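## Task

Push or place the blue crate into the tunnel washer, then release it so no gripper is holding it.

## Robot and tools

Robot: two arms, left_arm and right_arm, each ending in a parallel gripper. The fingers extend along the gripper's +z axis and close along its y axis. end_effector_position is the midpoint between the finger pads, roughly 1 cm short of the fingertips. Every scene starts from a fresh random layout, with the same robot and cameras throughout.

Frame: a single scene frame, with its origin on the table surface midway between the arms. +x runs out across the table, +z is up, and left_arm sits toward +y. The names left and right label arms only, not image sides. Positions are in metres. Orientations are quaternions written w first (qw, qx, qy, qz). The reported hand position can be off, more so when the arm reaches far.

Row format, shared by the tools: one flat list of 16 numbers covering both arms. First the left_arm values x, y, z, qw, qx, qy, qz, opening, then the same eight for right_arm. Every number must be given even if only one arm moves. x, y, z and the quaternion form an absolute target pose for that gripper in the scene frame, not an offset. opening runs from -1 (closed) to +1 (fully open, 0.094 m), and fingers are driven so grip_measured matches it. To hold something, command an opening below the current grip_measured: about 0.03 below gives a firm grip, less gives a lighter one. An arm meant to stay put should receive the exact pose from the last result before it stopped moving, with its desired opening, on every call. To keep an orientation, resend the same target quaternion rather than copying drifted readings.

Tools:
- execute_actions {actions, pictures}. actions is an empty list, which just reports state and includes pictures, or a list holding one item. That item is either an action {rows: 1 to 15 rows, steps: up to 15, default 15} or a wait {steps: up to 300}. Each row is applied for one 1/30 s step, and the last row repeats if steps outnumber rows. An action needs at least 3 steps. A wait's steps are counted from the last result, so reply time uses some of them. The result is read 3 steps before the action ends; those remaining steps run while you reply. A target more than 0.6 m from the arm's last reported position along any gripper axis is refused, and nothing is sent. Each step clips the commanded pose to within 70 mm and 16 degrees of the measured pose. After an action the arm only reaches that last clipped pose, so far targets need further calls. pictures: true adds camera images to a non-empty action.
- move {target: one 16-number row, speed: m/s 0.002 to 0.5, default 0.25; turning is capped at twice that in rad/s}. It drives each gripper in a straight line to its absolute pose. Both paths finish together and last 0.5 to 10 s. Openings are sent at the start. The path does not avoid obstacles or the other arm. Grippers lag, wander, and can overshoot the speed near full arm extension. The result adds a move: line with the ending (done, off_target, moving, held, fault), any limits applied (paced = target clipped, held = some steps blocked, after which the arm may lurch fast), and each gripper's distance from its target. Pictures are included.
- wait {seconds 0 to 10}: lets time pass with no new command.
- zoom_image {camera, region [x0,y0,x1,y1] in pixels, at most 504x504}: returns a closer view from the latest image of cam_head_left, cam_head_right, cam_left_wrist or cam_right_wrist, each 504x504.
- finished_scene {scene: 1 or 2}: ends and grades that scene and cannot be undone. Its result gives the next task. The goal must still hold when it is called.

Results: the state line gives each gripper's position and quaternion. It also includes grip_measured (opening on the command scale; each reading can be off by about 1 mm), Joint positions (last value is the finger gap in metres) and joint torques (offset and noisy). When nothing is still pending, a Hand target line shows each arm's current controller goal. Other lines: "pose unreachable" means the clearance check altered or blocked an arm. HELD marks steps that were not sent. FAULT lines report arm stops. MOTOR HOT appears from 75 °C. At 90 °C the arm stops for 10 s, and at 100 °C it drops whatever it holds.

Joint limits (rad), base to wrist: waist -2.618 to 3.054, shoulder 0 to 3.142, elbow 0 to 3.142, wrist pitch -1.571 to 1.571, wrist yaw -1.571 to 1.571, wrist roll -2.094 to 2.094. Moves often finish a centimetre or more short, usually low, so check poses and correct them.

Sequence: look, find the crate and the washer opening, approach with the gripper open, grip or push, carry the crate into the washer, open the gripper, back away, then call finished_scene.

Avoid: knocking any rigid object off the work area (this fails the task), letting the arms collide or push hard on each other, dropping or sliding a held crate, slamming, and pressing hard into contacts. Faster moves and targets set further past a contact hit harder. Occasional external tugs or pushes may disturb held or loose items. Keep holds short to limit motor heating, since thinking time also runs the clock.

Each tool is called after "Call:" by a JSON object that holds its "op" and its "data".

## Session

Call:
{"op": "execute_actions", "data": {"actions": []}}

Scene clock: 0.00 s of 4200.00 s.
left_arm: end_effector_position=(+0.4184, +0.2053, +0.2521) grip_measured=+1.000 end_effector_quat_wxyz=(+0.251, -0.279, +0.849, -0.372) | right_arm: end_effector_position=(+0.6692, -0.1502, +0.2778) grip_measured=+1.000 end_effector_quat_wxyz=(+0.552, -0.266, +0.789, +0.046)
Joint positions: left_arm=[ 0.055  1.642  1.501 -0.614  0.513 -0.86   0.094] | right_arm=[ 0.195  2.25   2.212 -0.368 -0.199 -0.327  0.094]
Joint velocities: left_arm=[-0.007 -0.007 -0.002 -0.037 -0.022 -0.051  0.   ] | right_arm=[-0.012  0.007 -0.022 -0.007  0.066 -0.022  0.   ]
Joint torques (N m, as the arm reports them, + toward a larger angle): no reading
Hand target (left_arm): +0.419, +0.205, +0.264; +0.265, -0.269, +0.846, -0.377
Hand target (right_arm): +0.667, -0.150, +0.290; +0.560, -0.266, +0.783, +0.045

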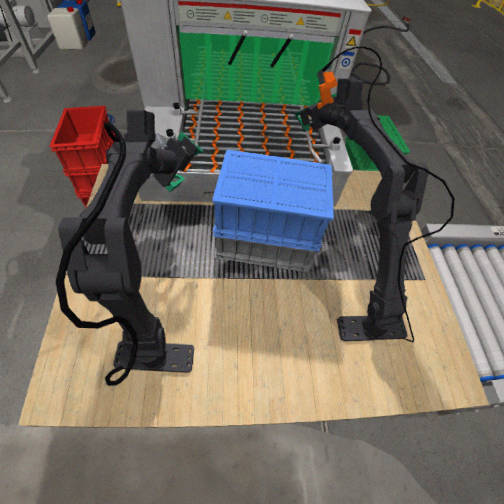

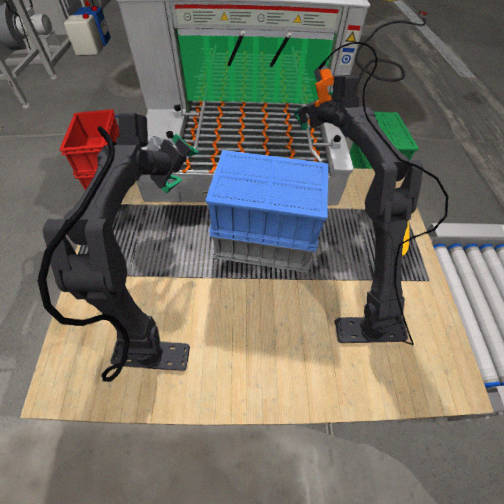

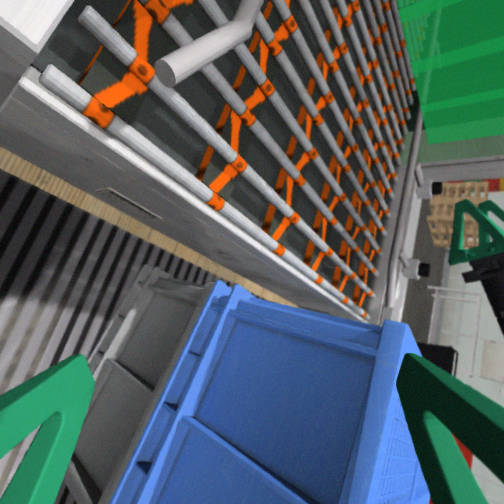

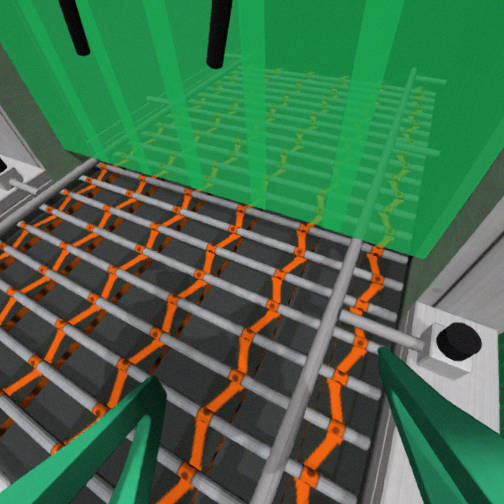

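Call:
{"op": "move", "data": {"target": [0.35,0.18,0.27,0.271,-0.271,0.653,-0.653,0,0.34,-0.25,0.27,0.271,0.271,0.653,0.653,0]}}

Call:
{"op": "move", "data": {"target": [0.345,0.145,0.27,0.271,-0.271,0.653,-0.653,0,0.34,-0.19,0.268,0.271,0.271,0.653,0.653,0], "speed": 0.08}}

Scene clock: 5.23 s of 4200.00 s.
left_arm: end_effector_position=(+0.3556, +0.1794, +0.2591) grip_measured=+0.003 end_effector_quat_wxyz=(+0.258, -0.286, +0.658, -0.647) | right_arm: end_effector_position=(+0.3449, -0.2541, +0.2722) grip_measured=+0.003 end_effector_quat_wxyz=(+0.264, +0.277, +0.653, +0.654)
Joint positions: left_arm=[ 0.1    1.371  0.679  0.649  0.824 -1.571  0.047] | right_arm=[-0.351  1.054  0.517  0.523 -1.14   1.574  0.047]
Joint velocities: left_arm=[-0.002  0.002 -0.002  0.037  0.037 -0.022  0.   ] | right_arm=[ 0.007  0.012 -0.007  0.022  0.022  0.051 -0.001]
Joint torques (N m, as the arm reports them, + toward a larger angle): left_arm=[ 0.31 -6.92  6.02  1.85  0.05 -0.03] | right_arm=[-1.05 -3.23  7.32  1.63 -0.08  0.03]
Hand target (left_arm): +0.351, +0.180, +0.271; +0.272, -0.272, +0.652, -0.653
Hand target (right_arm): +0.341, -0.256, +0.275; +0.272, +0.272, +0.651, +0.654
Off the commanded pose (left_arm): 0.012 m, 2 deg.
Off the commanded pose (right_arm): 0.007 m, 1 deg.
Kept back: nothing.
move: off_target (left_arm)

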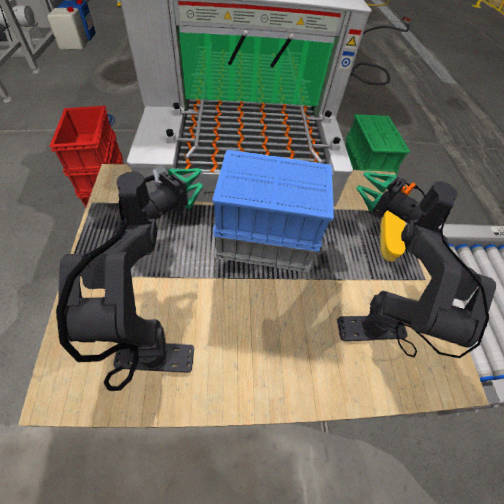

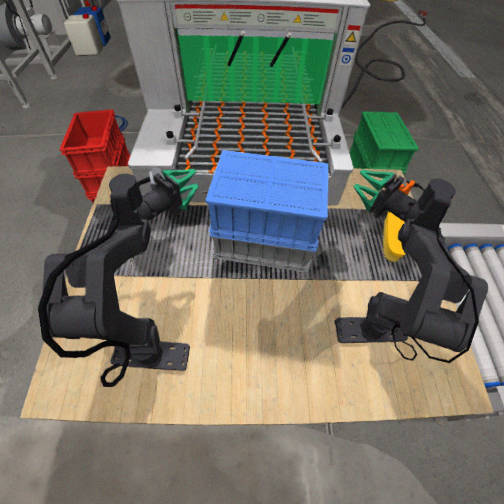

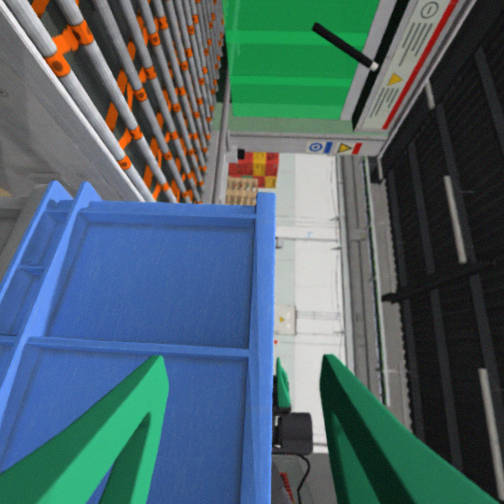

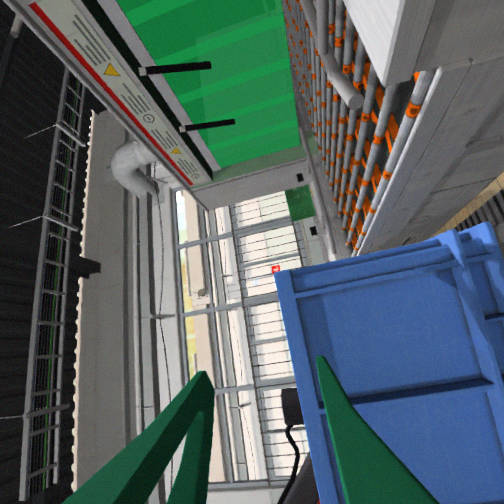

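Scene clock: 6.60 s of 4200.00 s.
left_arm: end_effector_position=(+0.3504, +0.1477, +0.2578) grip_measured=+0.003 end_effector_quat_wxyz=(+0.259, -0.286, +0.659, -0.646) | right_arm: end_effector_position=(+0.3439, -0.1919, +0.2659) grip_measured=+0.003 end_effector_quat_wxyz=(+0.267, +0.276, +0.654, +0.652)
Joint positions: left_arm=[-0.022  1.352  0.661  0.649  0.701 -1.571  0.047] | right_arm=[-0.035  0.99   0.463  0.517 -0.819  1.574  0.047]
Joint velocities: left_arm=[-0.002 -0.007 -0.017 -0.022 -0.022 -0.051 -0.001] | right_arm=[-0.002 -0.022 -0.002 -0.037  0.066 -0.066 -0.001]
Joint torques (N m, as the arm reports them, + toward a larger angle): left_arm=[-0.82 -6.97  6.07  1.87 -0.05 -0.01] | right_arm=[ 1.01 -3.41  7.64  1.63  0.11 -0.06]
Hand target (left_arm): +0.345, +0.145, +0.270; +0.271, -0.271, +0.653, -0.653
Hand target (right_arm): +0.339, -0.189, +0.268; +0.271, +0.271, +0.654, +0.653
Off the commanded pose (left_arm): 0.014 m, 2 deg.
Off the commanded pose (right_arm): 0.005 m, 1 deg.
Kept back: nothing.
move: off_target (left_arm)

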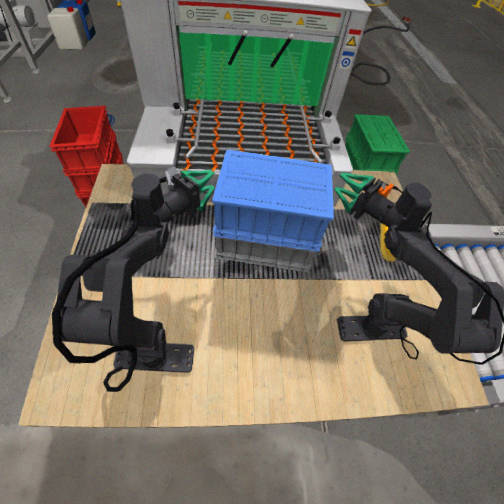

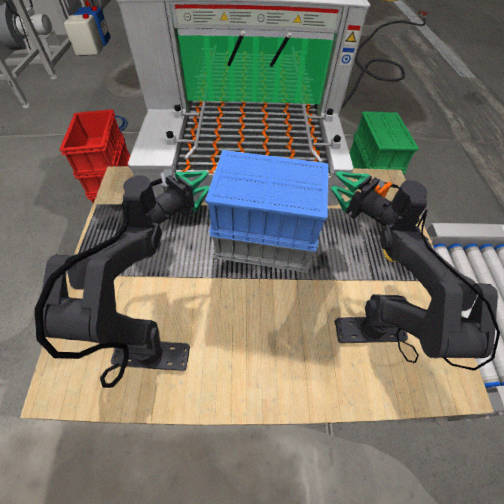

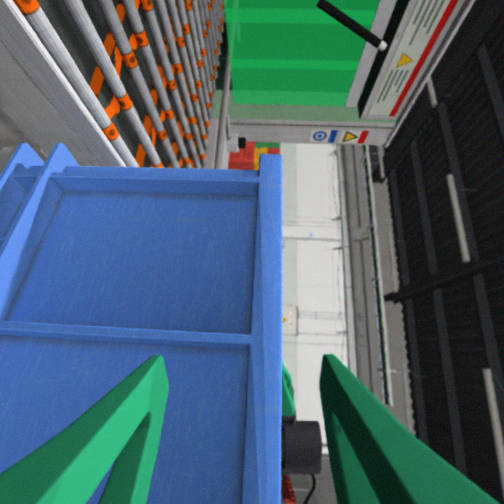

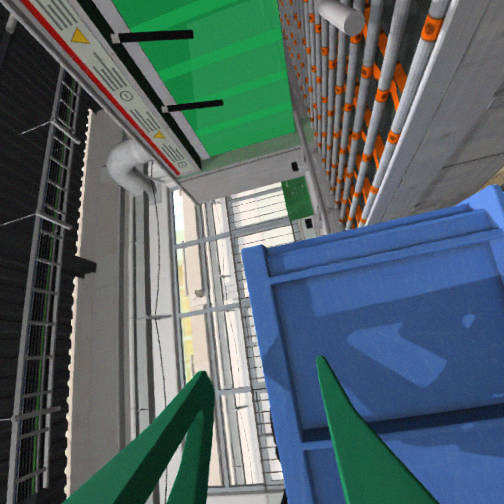

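Call:
{"op": "move", "data": {"target": [0.34,0.108,0.274,0.271,-0.271,0.653,-0.653,0,0.345,-0.147,0.266,0.271,0.271,0.653,0.653,0], "speed": 0.025}}

Call:
{"op": "move", "data": {"target": [0.34,0.108,0.274,0.271,-0.271,0.653,-0.653,-1,0.345,-0.147,0.266,0.271,0.271,0.653,0.653,-1]}}

Call:
{"op": "move", "data": {"target": [0.35,0.108,0.355,0.271,-0.271,0.653,-0.653,-1,0.355,-0.147,0.35,0.271,0.271,0.653,0.653,-1], "speed": 0.05}}

Scene clock: 8.90 s of 4200.00 s.
left_arm: end_effector_position=(+0.3541, +0.1252, +0.2570) grip_measured=+0.003 end_effector_quat_wxyz=(+0.282, -0.306, +0.652, -0.634) | right_arm: end_effector_position=(+0.3512, -0.1620, +0.2665) grip_measured=+0.003 end_effector_quat_wxyz=(+0.293, +0.295, +0.643, +0.643)
Joint positions: left_arm=[-0.143  1.352  0.661  0.649  0.515 -1.572  0.047] | right_arm=[ 0.172  1.002  0.463  0.539 -0.544  1.574  0.047]
Joint velocities: left_arm=[-0.002 -0.012  0.022 -0.022 -0.051  0.007 -0.   ] | right_arm=[-0.012 -0.017 -0.012 -0.066  0.051  0.022 -0.   ]
Joint torques (N m, as the arm reports them, + toward a larger angle): left_arm=[-2.53 -7.36  7.09  1.8   0.4   0.  ] | right_arm=[ 2.29 -0.84  8.67  1.95 -0.46 -0.05]
Hand target (left_arm): +0.340, +0.108, +0.274; +0.271, -0.271, +0.653, -0.653
Hand target (right_arm): +0.344, -0.147, +0.266; +0.271, +0.271, +0.653, +0.653
Off the commanded pose (left_arm): 0.028 m, 5 deg.
Off the commanded pose (right_arm): 0.016 m, 4 deg.
Kept back: nothing.
move: off_target (left_arm, right_arm)

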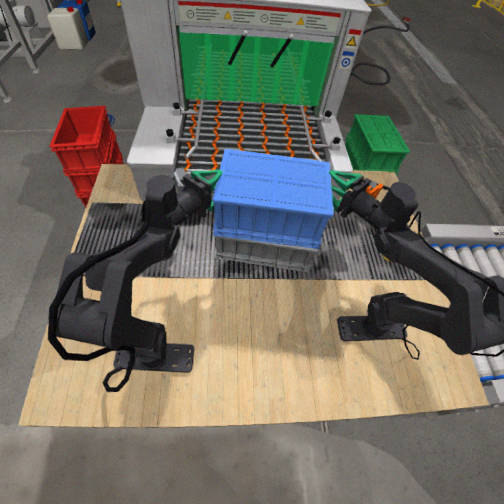

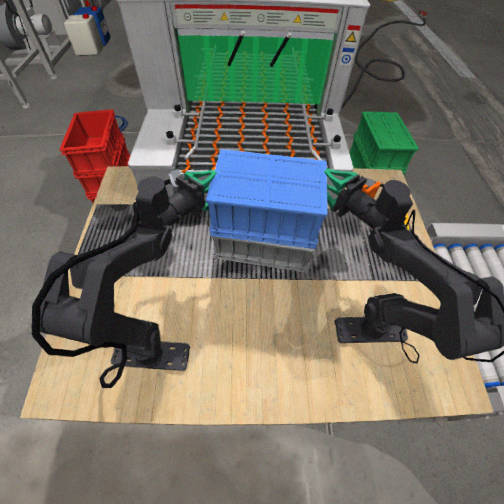

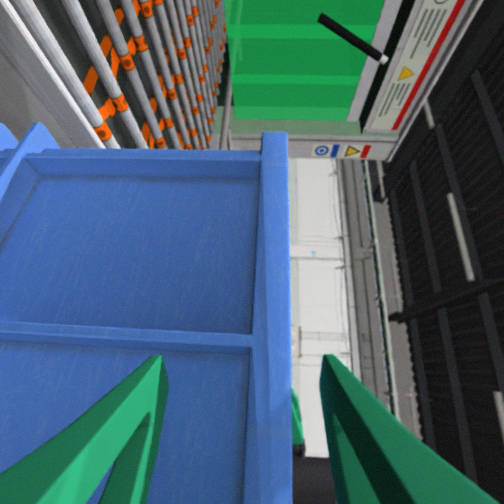

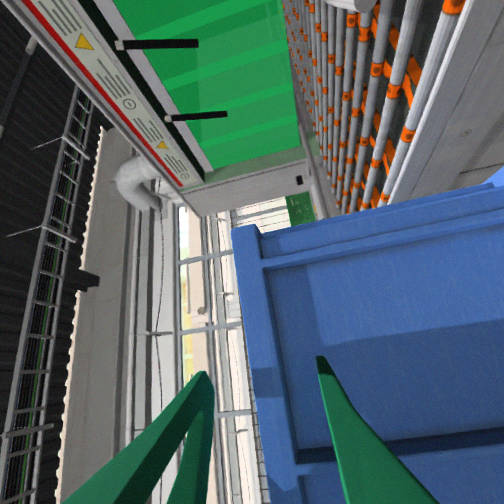

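Scene clock: 9.60 s of 4200.00 s.
left_arm: end_effector_position=(+0.3546, +0.1255, +0.2649) grip_measured=-0.773 end_effector_quat_wxyz=(+0.292, -0.299, +0.644, -0.641) | right_arm: end_effector_position=(+0.3515, -0.1622, +0.2644) grip_measured=-0.770 end_effector_quat_wxyz=(+0.291, +0.299, +0.644, +0.641)
Joint positions: left_arm=[-0.144  1.35   0.663  0.677  0.51  -1.572  0.011] | right_arm=[ 0.172  1.002  0.463  0.529 -0.542  1.574  0.011]
Joint velocities: left_arm=[-0.007  0.002 -0.012  0.007 -0.007 -0.007  0.001] | right_arm=[-0.007  0.002 -0.002 -0.037  0.007 -0.051  0.001]
Joint torques (N m, as the arm reports them, + toward a larger angle): left_arm=[-2.43 -7.15  6.96  1.55  0.42  0.  ] | right_arm=[ 2.03 -0.77  8.72  2.07 -0.49 -0.02]
Hand target (left_arm): +0.340, +0.108, +0.274; +0.271, -0.271, +0.653, -0.653
Hand target (right_arm): +0.344, -0.148, +0.266; +0.271, +0.271, +0.653, +0.653
Off the commanded pose (left_arm): 0.025 m, 4 deg.
Off the commanded pose (right_arm): 0.017 m, 4 deg.
Kept back: nothing.
move: off_target (left_arm, right_arm)

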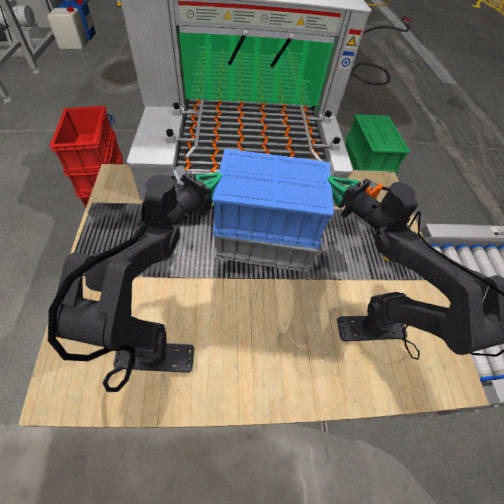

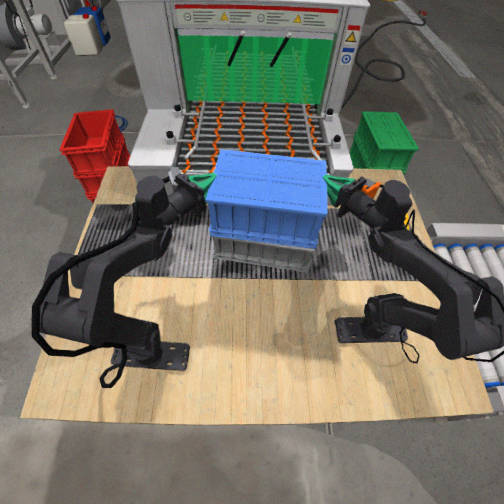

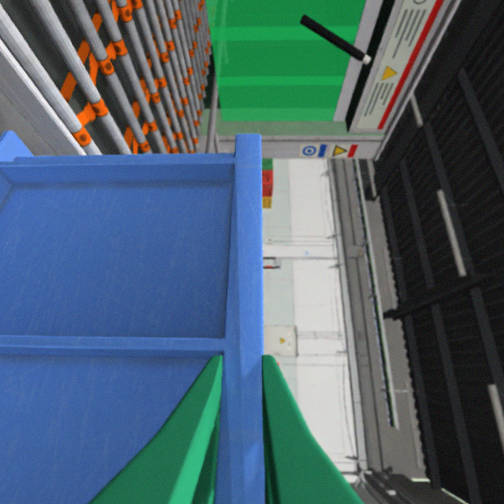

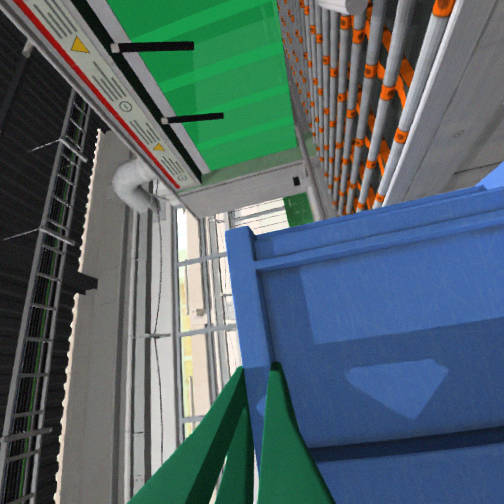

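Scene clock: 11.73 s of 4200.00 s.
left_arm: end_effector_position=(+0.3651, +0.1250, +0.3168) grip_measured=-0.773 end_effector_quat_wxyz=(+0.268, -0.329, +0.660, -0.620) | right_arm: end_effector_position=(+0.3626, -0.1619, +0.3167) grip_measured=-0.770 end_effector_quat_wxyz=(+0.269, +0.327, +0.659, +0.622)
Joint positions: left_arm=[-0.144  1.303  0.928  0.276  0.5   -1.578  0.011] | right_arm=[ 0.172  1.002  0.751  0.155 -0.532  1.574  0.011]
Joint velocities: left_arm=[-0.012  0.007  0.012 -0.022  0.022 -0.051  0.001] | right_arm=[-0.012  0.007  0.012 -0.11   0.022 -0.037 -0.   ]
Joint torques (N m, as the arm reports them, + toward a larger angle): left_arm=[-1.66 -7.47  9.69  2.16  0.64  0.08] | right_arm=[ 1.1  -2.06 12.35  2.48 -0.73 -0.05]
Hand target (left_arm): +0.348, +0.109, +0.354; +0.272, -0.271, +0.653, -0.653
Hand target (right_arm): +0.353, -0.148, +0.349; +0.272, +0.271, +0.654, +0.652
Off the commanded pose (left_arm): 0.044 m, 8 deg.
Off the commanded pose (right_arm): 0.037 m, 7 deg.
Kept back: nothing.
move: off_target (left_arm, right_arm)

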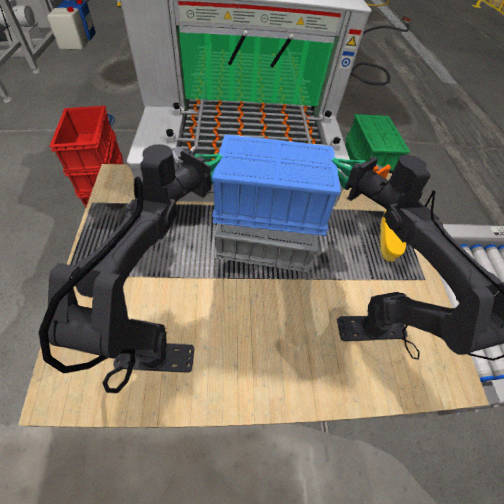

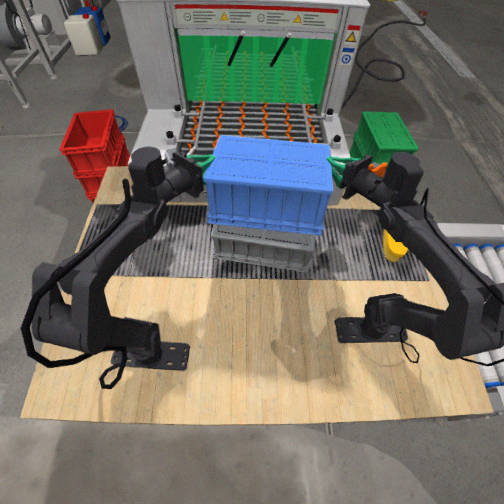

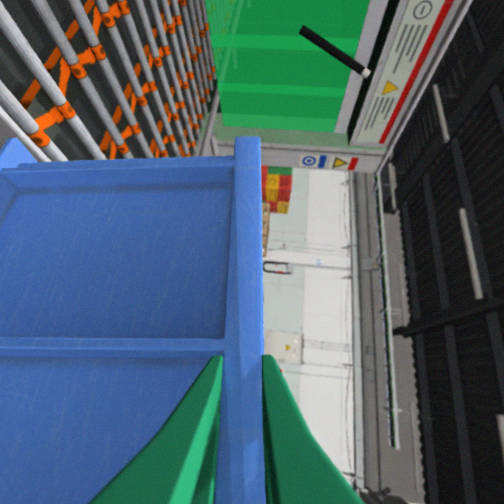

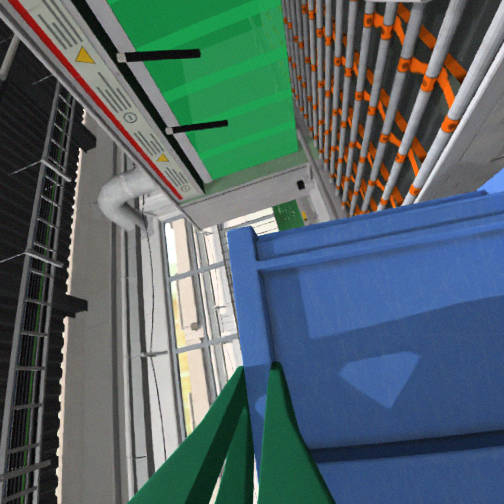

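Call:
{"op": "move", "data": {"target": [0.42,0.155,0.375,0.271,-0.271,0.653,-0.653,-1,0.465,-0.10,0.37,0.271,0.271,0.653,0.653,-1], "speed": 0.06}}

Call:
{"op": "move", "data": {"target": [0.61,0.155,0.36,0.271,-0.271,0.653,-0.653,-1,0.655,-0.10,0.36,0.271,0.271,0.653,0.653,-1], "speed": 0.07}}

Scene clock: 14.47 s of 4200.00 s.
left_arm: end_effector_position=(+0.4347, +0.1794, +0.3360) grip_measured=-0.773 end_effector_quat_wxyz=(+0.277, -0.353, +0.649, -0.614) | right_arm: end_effector_position=(+0.4608, -0.1056, +0.3333) grip_measured=-0.770 end_effector_quat_wxyz=(+0.238, +0.305, +0.673, +0.630)
Joint positions: left_arm=[ 0.036  1.525  1.197  0.215  0.627 -1.579  0.011] | right_arm=[ 0.258  1.474  1.138  0.229 -0.525  1.581  0.011]
Joint velocities: left_arm=[-0.007 -0.002 -0.017 -0.007 -0.051  0.095  0.   ] | right_arm=[ 0.007  0.002  0.002  0.022  0.007 -0.051 -0.   ]
Joint torques (N m, as the arm reports them, + toward a larger angle): left_arm=[-0.98 -8.11  9.91  2.25  1.23  0.13] | right_arm=[ 1.3  -5.69 12.46  2.51  0.14 -0.09]
Hand target (left_arm): +0.418, +0.157, +0.372; +0.274, -0.273, +0.654, -0.650
Hand target (right_arm): +0.462, -0.099, +0.367; +0.271, +0.272, +0.653, +0.653
Off the commanded pose (left_arm): 0.048 m, 10 deg.
Off the commanded pose (right_arm): 0.037 m, 6 deg.
Kept back: nothing.
move: off_target (left_arm, right_arm)

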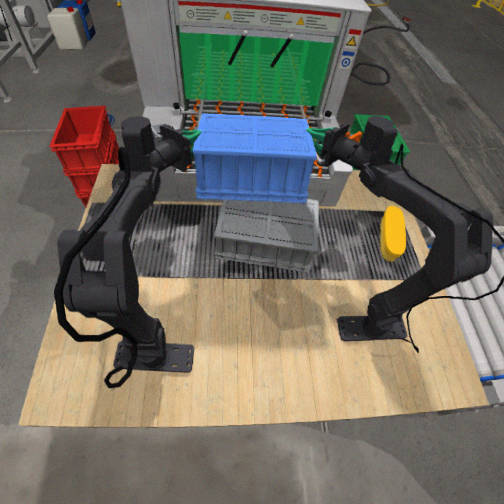

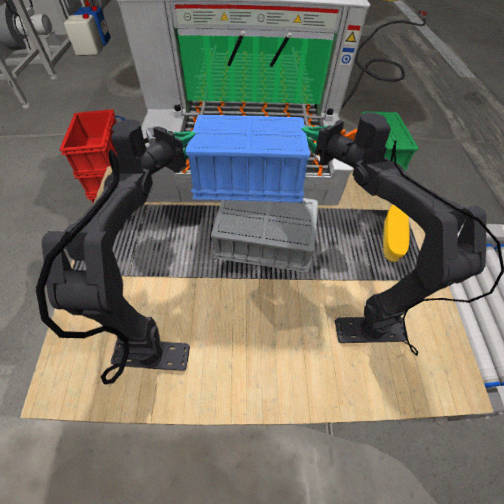

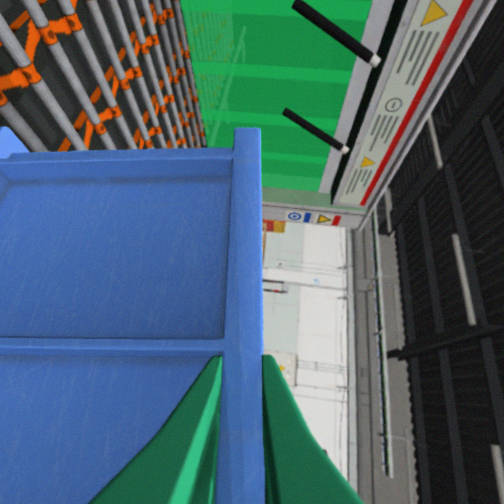

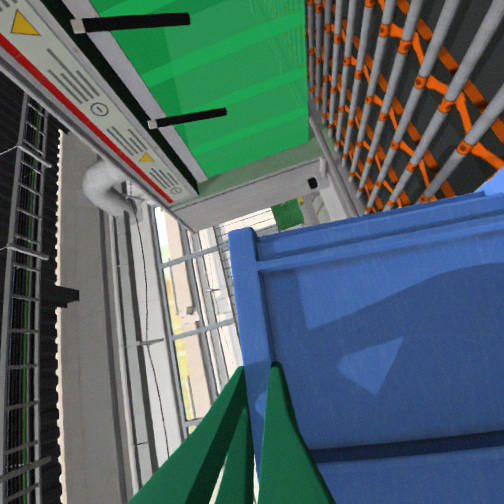

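Scene clock: 17.73 s of 4200.00 s.
left_arm: end_effector_position=(+0.6282, +0.1819, +0.3152) grip_measured=-0.773 end_effector_quat_wxyz=(+0.276, -0.349, +0.647, -0.619) | right_arm: end_effector_position=(+0.6546, -0.0998, +0.3160) grip_measured=-0.770 end_effector_quat_wxyz=(+0.238, +0.306, +0.671, +0.632)
Joint positions: left_arm=[ 0.051  2.334  2.201  0.031  0.651 -1.585  0.011] | right_arm=[ 0.172  2.243  2.059  0.076 -0.61   1.577  0.011]
Joint velocities: left_arm=[ 0.002 -0.012  0.007 -0.037 -0.066  0.037 -0.002] | right_arm=[-0.002 -0.027 -0.022  0.051 -0.007  0.007 -0.001]
Joint torques (N m, as the arm reports them, + toward a larger angle): left_arm=[ -1.39 -16.25   9.8    2.11   1.09   0.17] | right_arm=[  0.17 -13.18  12.41   2.36  -0.02  -0.04]
Hand target (left_arm): +0.608, +0.156, +0.356; +0.274, -0.272, +0.653, -0.651
Hand target (right_arm): +0.651, -0.099, +0.356; +0.271, +0.271, +0.653, +0.653
Off the commanded pose (left_arm): 0.055 m, 10 deg.
Off the commanded pose (right_arm): 0.044 m, 6 deg.
Kept back: nothing.
move: off_target (left_arm, right_arm)

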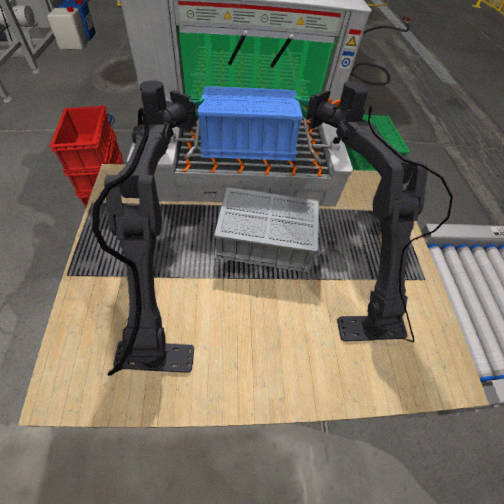

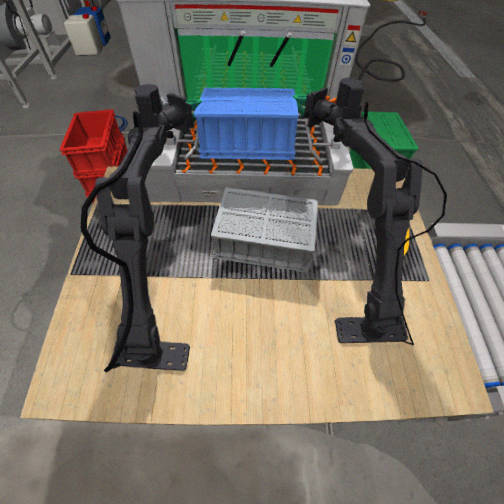

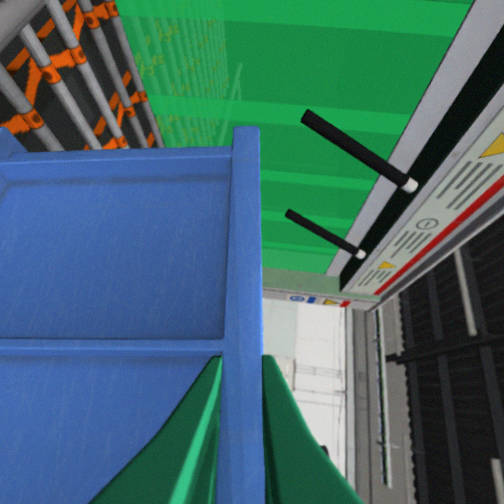

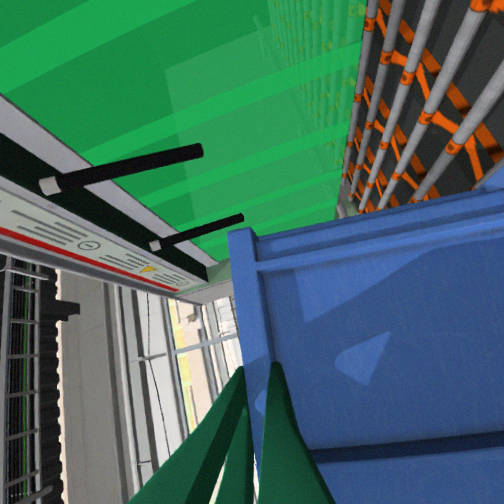

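Slightly too far left; shift then lower.

Call:
{"op": "move", "data": {"target": [0.61,0.137,0.365,0.271,-0.271,0.653,-0.653,-1,0.66,-0.118,0.362,0.271,0.271,0.653,0.653,-1], "speed": 0.03}}

Call:
{"op": "move", "data": {"target": [0.61,0.137,0.30,0.271,-0.271,0.653,-0.653,-1,0.66,-0.118,0.30,0.271,0.271,0.653,0.653,-1], "speed": 0.015}}

Call:
{"op": "move", "data": {"target": [0.62,0.21,0.305,0.271,-0.271,0.653,-0.653,-0.2,0.66,-0.17,0.30,0.271,0.271,0.653,0.653,-0.2], "speed": 0.05}}

Call:
{"op": "wait", "data": {"seconds": 7}}

Scene clock: 21.17 s of 4200.00 s.
left_arm: end_effector_position=(+0.6282, +0.1704, +0.3260) grip_measured=-0.773 end_effector_quat_wxyz=(+0.276, -0.345, +0.648, -0.621) | right_arm: end_effector_position=(+0.6572, -0.1120, +0.3248) grip_measured=-0.770 end_effector_quat_wxyz=(+0.233, +0.299, +0.672, +0.637)
Joint positions: left_arm=[ 0.03   2.345  2.261 -0.011  0.636 -1.586  0.011] | right_arm=[ 0.143  2.258  2.112  0.043 -0.659  1.575  0.011]
Joint velocities: left_arm=[ 0.007 -0.017  0.007 -0.022 -0.007  0.007 -0.001] | right_arm=[ 0.022 -0.022 -0.002 -0.081 -0.022 -0.037 -0.001]
Joint torques (N m, as the arm reports them, + toward a larger angle): left_arm=[ -2.34 -15.99   9.87   2.1    0.92   0.17] | right_arm=[ -0.75 -12.94  12.29   2.32   0.05  -0.04]
Hand target (left_arm): +0.608, +0.138, +0.364; +0.273, -0.272, +0.653, -0.652
Hand target (right_arm): +0.657, -0.119, +0.361; +0.271, +0.272, +0.653, +0.653
Off the commanded pose (left_arm): 0.054 m, 9 deg.
Off the commanded pose (right_arm): 0.038 m, 6 deg.
Kept back: nothing.
move: off_target (left_arm, right_arm)

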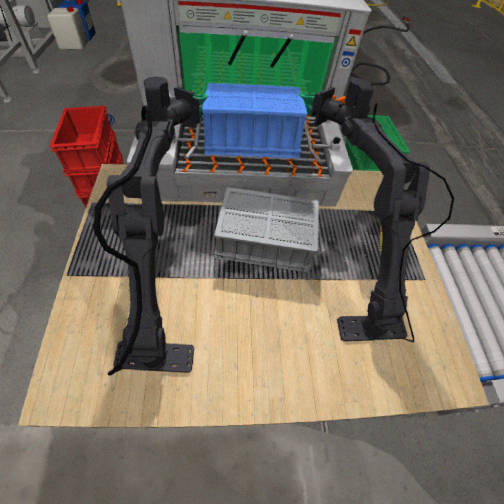

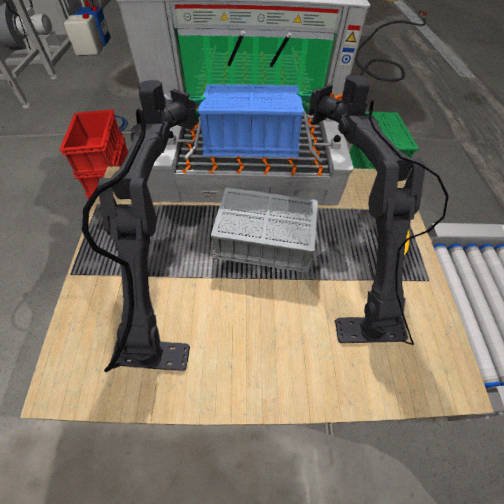

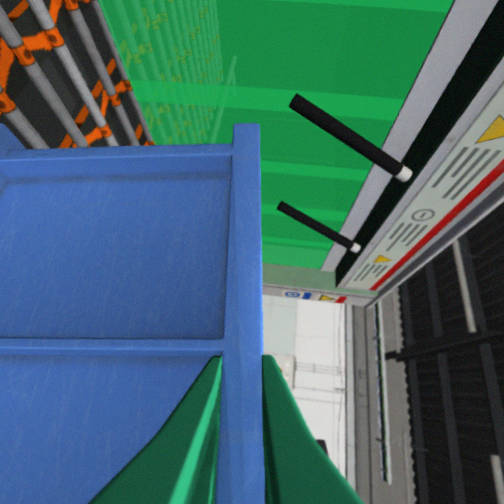

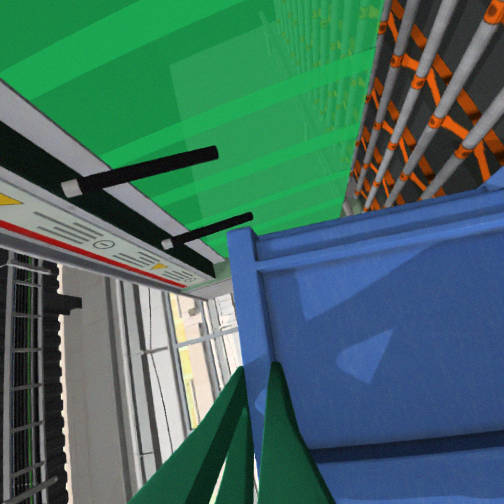

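Scene clock: 26.80 s of 4200.00 s.
left_arm: end_effector_position=(+0.6315, +0.1711, +0.2921) grip_measured=-0.773 end_effector_quat_wxyz=(+0.308, -0.316, +0.635, -0.634) | right_arm: end_effector_position=(+0.6605, -0.1112, +0.2893) grip_measured=-0.770 end_effector_quat_wxyz=(+0.260, +0.271, +0.659, +0.652)
Joint positions: left_arm=[ 0.031  2.342  2.044  0.291  0.632 -1.577  0.011] | right_arm=[ 0.143  2.272  1.925  0.327 -0.661  1.569  0.011]
Joint velocities: left_arm=[ 0.012  0.012  0.017 -0.037  0.051  0.037 -0.001] | right_arm=[ 0.007 -0.007 -0.007  0.007 -0.037 -0.066 -0.   ]
Joint torques (N m, as the arm reports them, + toward a larger angle): left_arm=[ -2.4  -16.2    6.25   1.69   0.95   0.03] | right_arm=[ -0.71 -13.68   8.27   1.85   0.11   0.01]
Hand target (left_arm): +0.613, +0.138, +0.300; +0.272, -0.272, +0.652, -0.653
Hand target (right_arm): +0.660, -0.118, +0.300; +0.271, +0.271, +0.653, +0.653
Off the commanded pose (left_arm): 0.041 m, 7 deg.
Off the commanded pose (right_arm): 0.013 m, 1 deg.
Kept back: nothing.
move: off_target (left_arm, right_arm)

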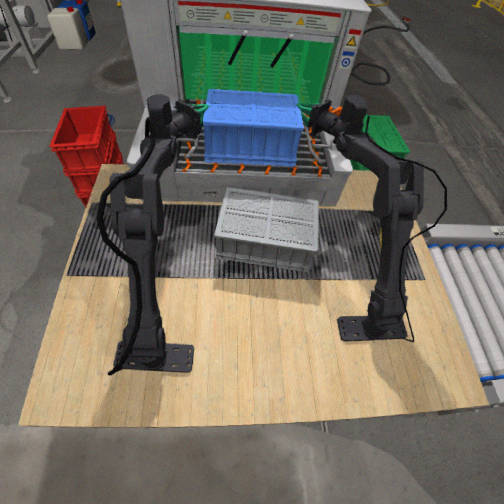

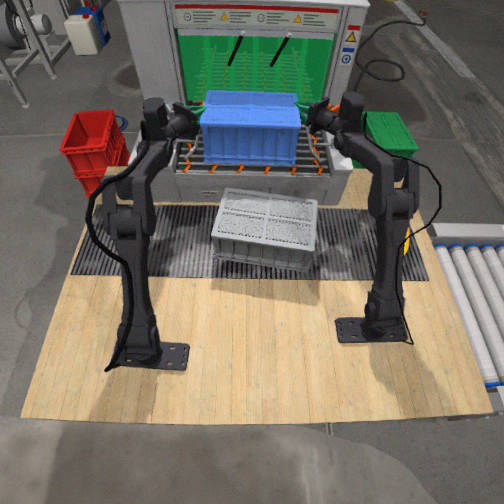

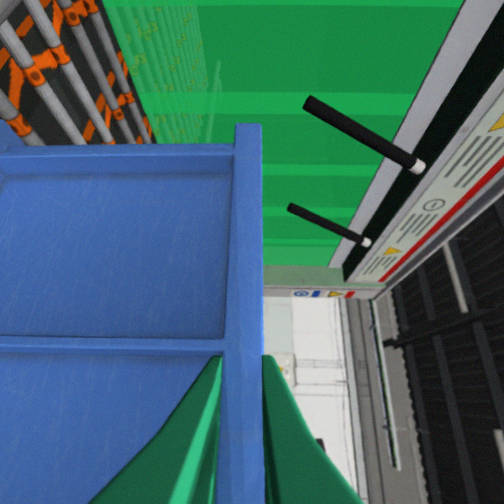

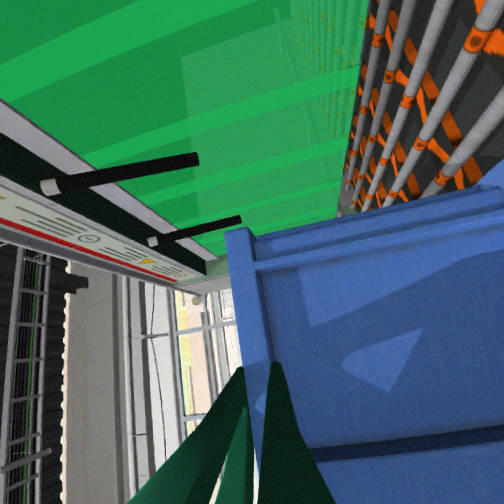

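Scene clock: 28.37 s of 4200.00 s.
left_arm: end_effector_position=(+0.6197, +0.2061, +0.2962) grip_measured=-0.203 end_effector_quat_wxyz=(+0.264, -0.280, +0.654, -0.651) | right_arm: end_effector_position=(+0.6671, -0.1663, +0.2822) grip_measured=-0.203 end_effector_quat_wxyz=(+0.261, +0.282, +0.658, +0.647)
Joint positions: left_arm=[ 0.128  2.361  2.102  0.241  0.853 -1.577  0.037] | right_arm=[ 0.039  2.272  1.908  0.33  -0.745  1.569  0.037]
Joint velocities: left_arm=[ 0.007 -0.007 -0.002 -0.007  0.081 -0.007 -0.001] | right_arm=[-0.007 -0.032  0.012  0.022  0.007  0.007 -0.   ]
Joint torques (N m, as the arm reports them, + toward a larger angle): left_arm=[  0.69 -14.33   8.88   1.62   0.03   0.02] | right_arm=[ -0.69 -14.53   7.81   1.87  -0.07   0.  ]
Hand target (left_arm): +0.620, +0.210, +0.305; +0.271, -0.271, +0.653, -0.653
Hand target (right_arm): +0.661, -0.170, +0.300; +0.271, +0.271, +0.653, +0.653
Off the commanded pose (left_arm): 0.010 m, 1 deg.
Off the commanded pose (right_arm): 0.020 m, 2 deg.
Kept back: nothing.
move: off_target (right_arm)

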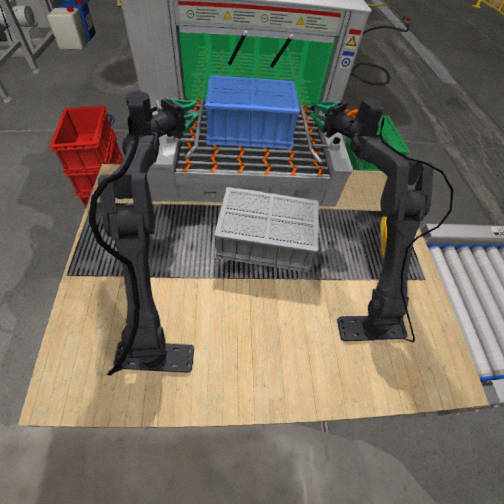

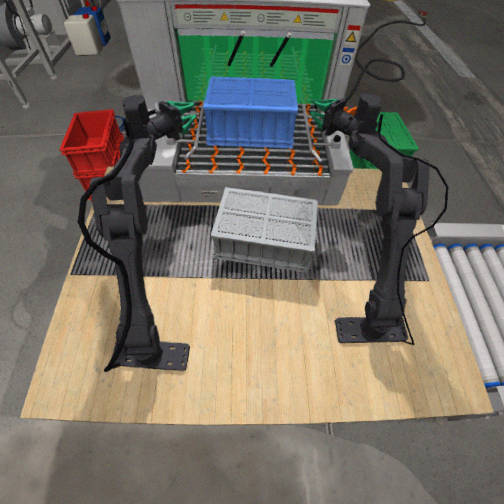

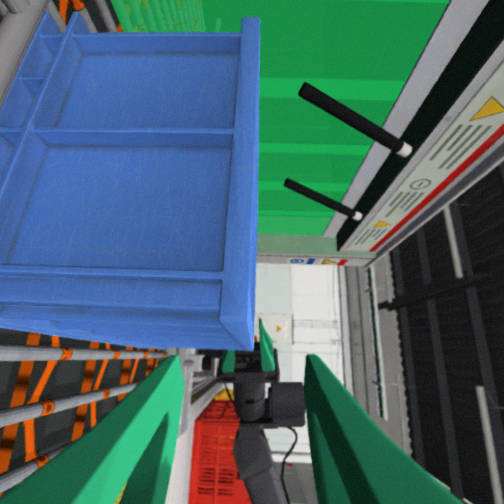

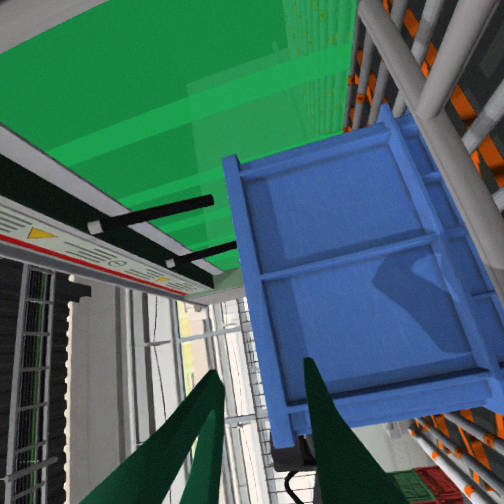

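Scene clock: 35.37 s of 4200.00 s.
left_arm: end_effector_position=(+0.6192, +0.2056, +0.2953) grip_measured=-0.203 end_effector_quat_wxyz=(+0.262, -0.280, +0.655, -0.652) | right_arm: end_effector_position=(+0.6668, -0.1660, +0.2821) grip_measured=-0.203 end_effector_quat_wxyz=(+0.261, +0.282, +0.658, +0.648)
Joint positions: left_arm=[ 0.128  2.362  2.102  0.239  0.858 -1.577  0.037] | right_arm=[ 0.039  2.272  1.908  0.331 -0.747  1.569  0.037]
Joint velocities: left_arm=[-0.007 -0.002 -0.002 -0.037 -0.022  0.022 -0.001] | right_arm=[ 0.002 -0.002 -0.027 -0.007 -0.007 -0.007 -0.   ]
Joint torques (N m, as the arm reports them, + toward a larger angle): left_arm=[  0.69 -14.41   8.86   1.62   0.06   0.03] | right_arm=[ -0.68 -14.49   7.84   1.87  -0.08   0.03]
Hand target (left_arm): +0.620, +0.210, +0.305; +0.271, -0.271, +0.653, -0.653
Hand target (right_arm): +0.661, -0.170, +0.300; +0.271, +0.271, +0.653, +0.653
Off the commanded pose (left_arm): 0.011 m, 1 deg.
Off the commanded pose (right_arm): 0.020 m, 2 deg.
Kept back: nothing.
Steps of this call (steps 1 to 210: nothing new was sent). Readings (end_effector_position):
1: left_arm (+0.6196, +0.2060, +0.2958) | right_arm (+0.6670, -0.1662, +0.2820)
2: left_arm (+0.6195, +0.2059, +0.2958) | right_arm (+0.6670, -0.1662, +0.2820)
4: left_arm (+0.6195, +0.2058, +0.2954) | right_arm (+0.6670, -0.1661, +0.2820)
8: left_arm (+0.6193, +0.2057, +0.2953) | right_arm (+0.6669, -0.1660, +0.2821)
210: the state above

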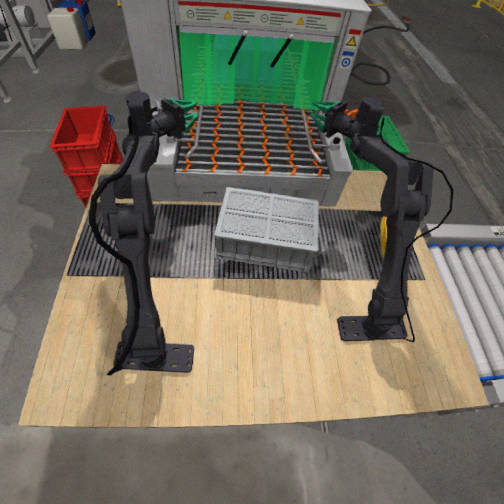

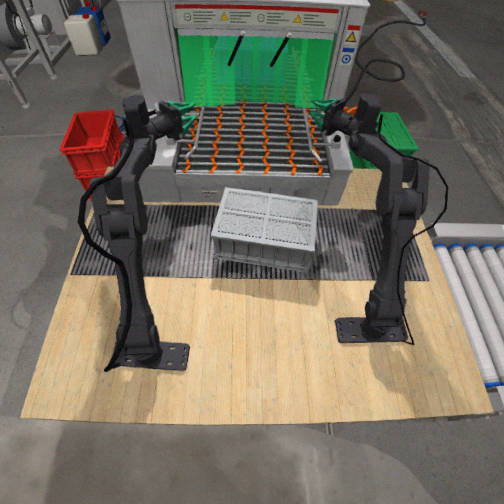

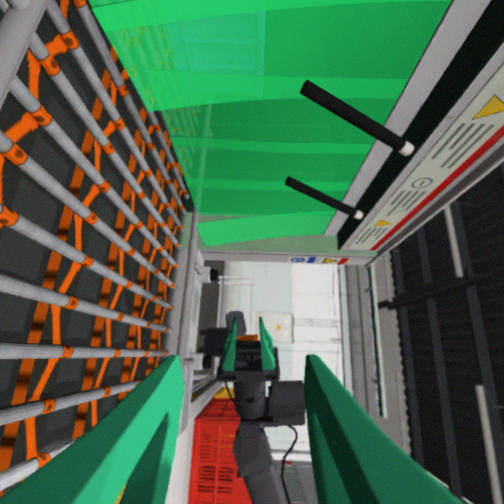

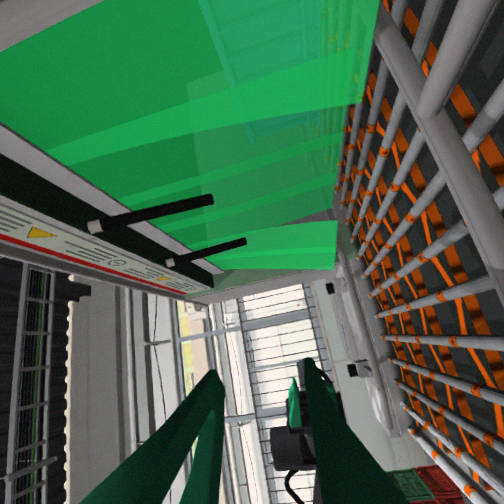

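Call:
{"op": "finished_scene", "data": {"scene": 2}}

The scene is finished: the task was done.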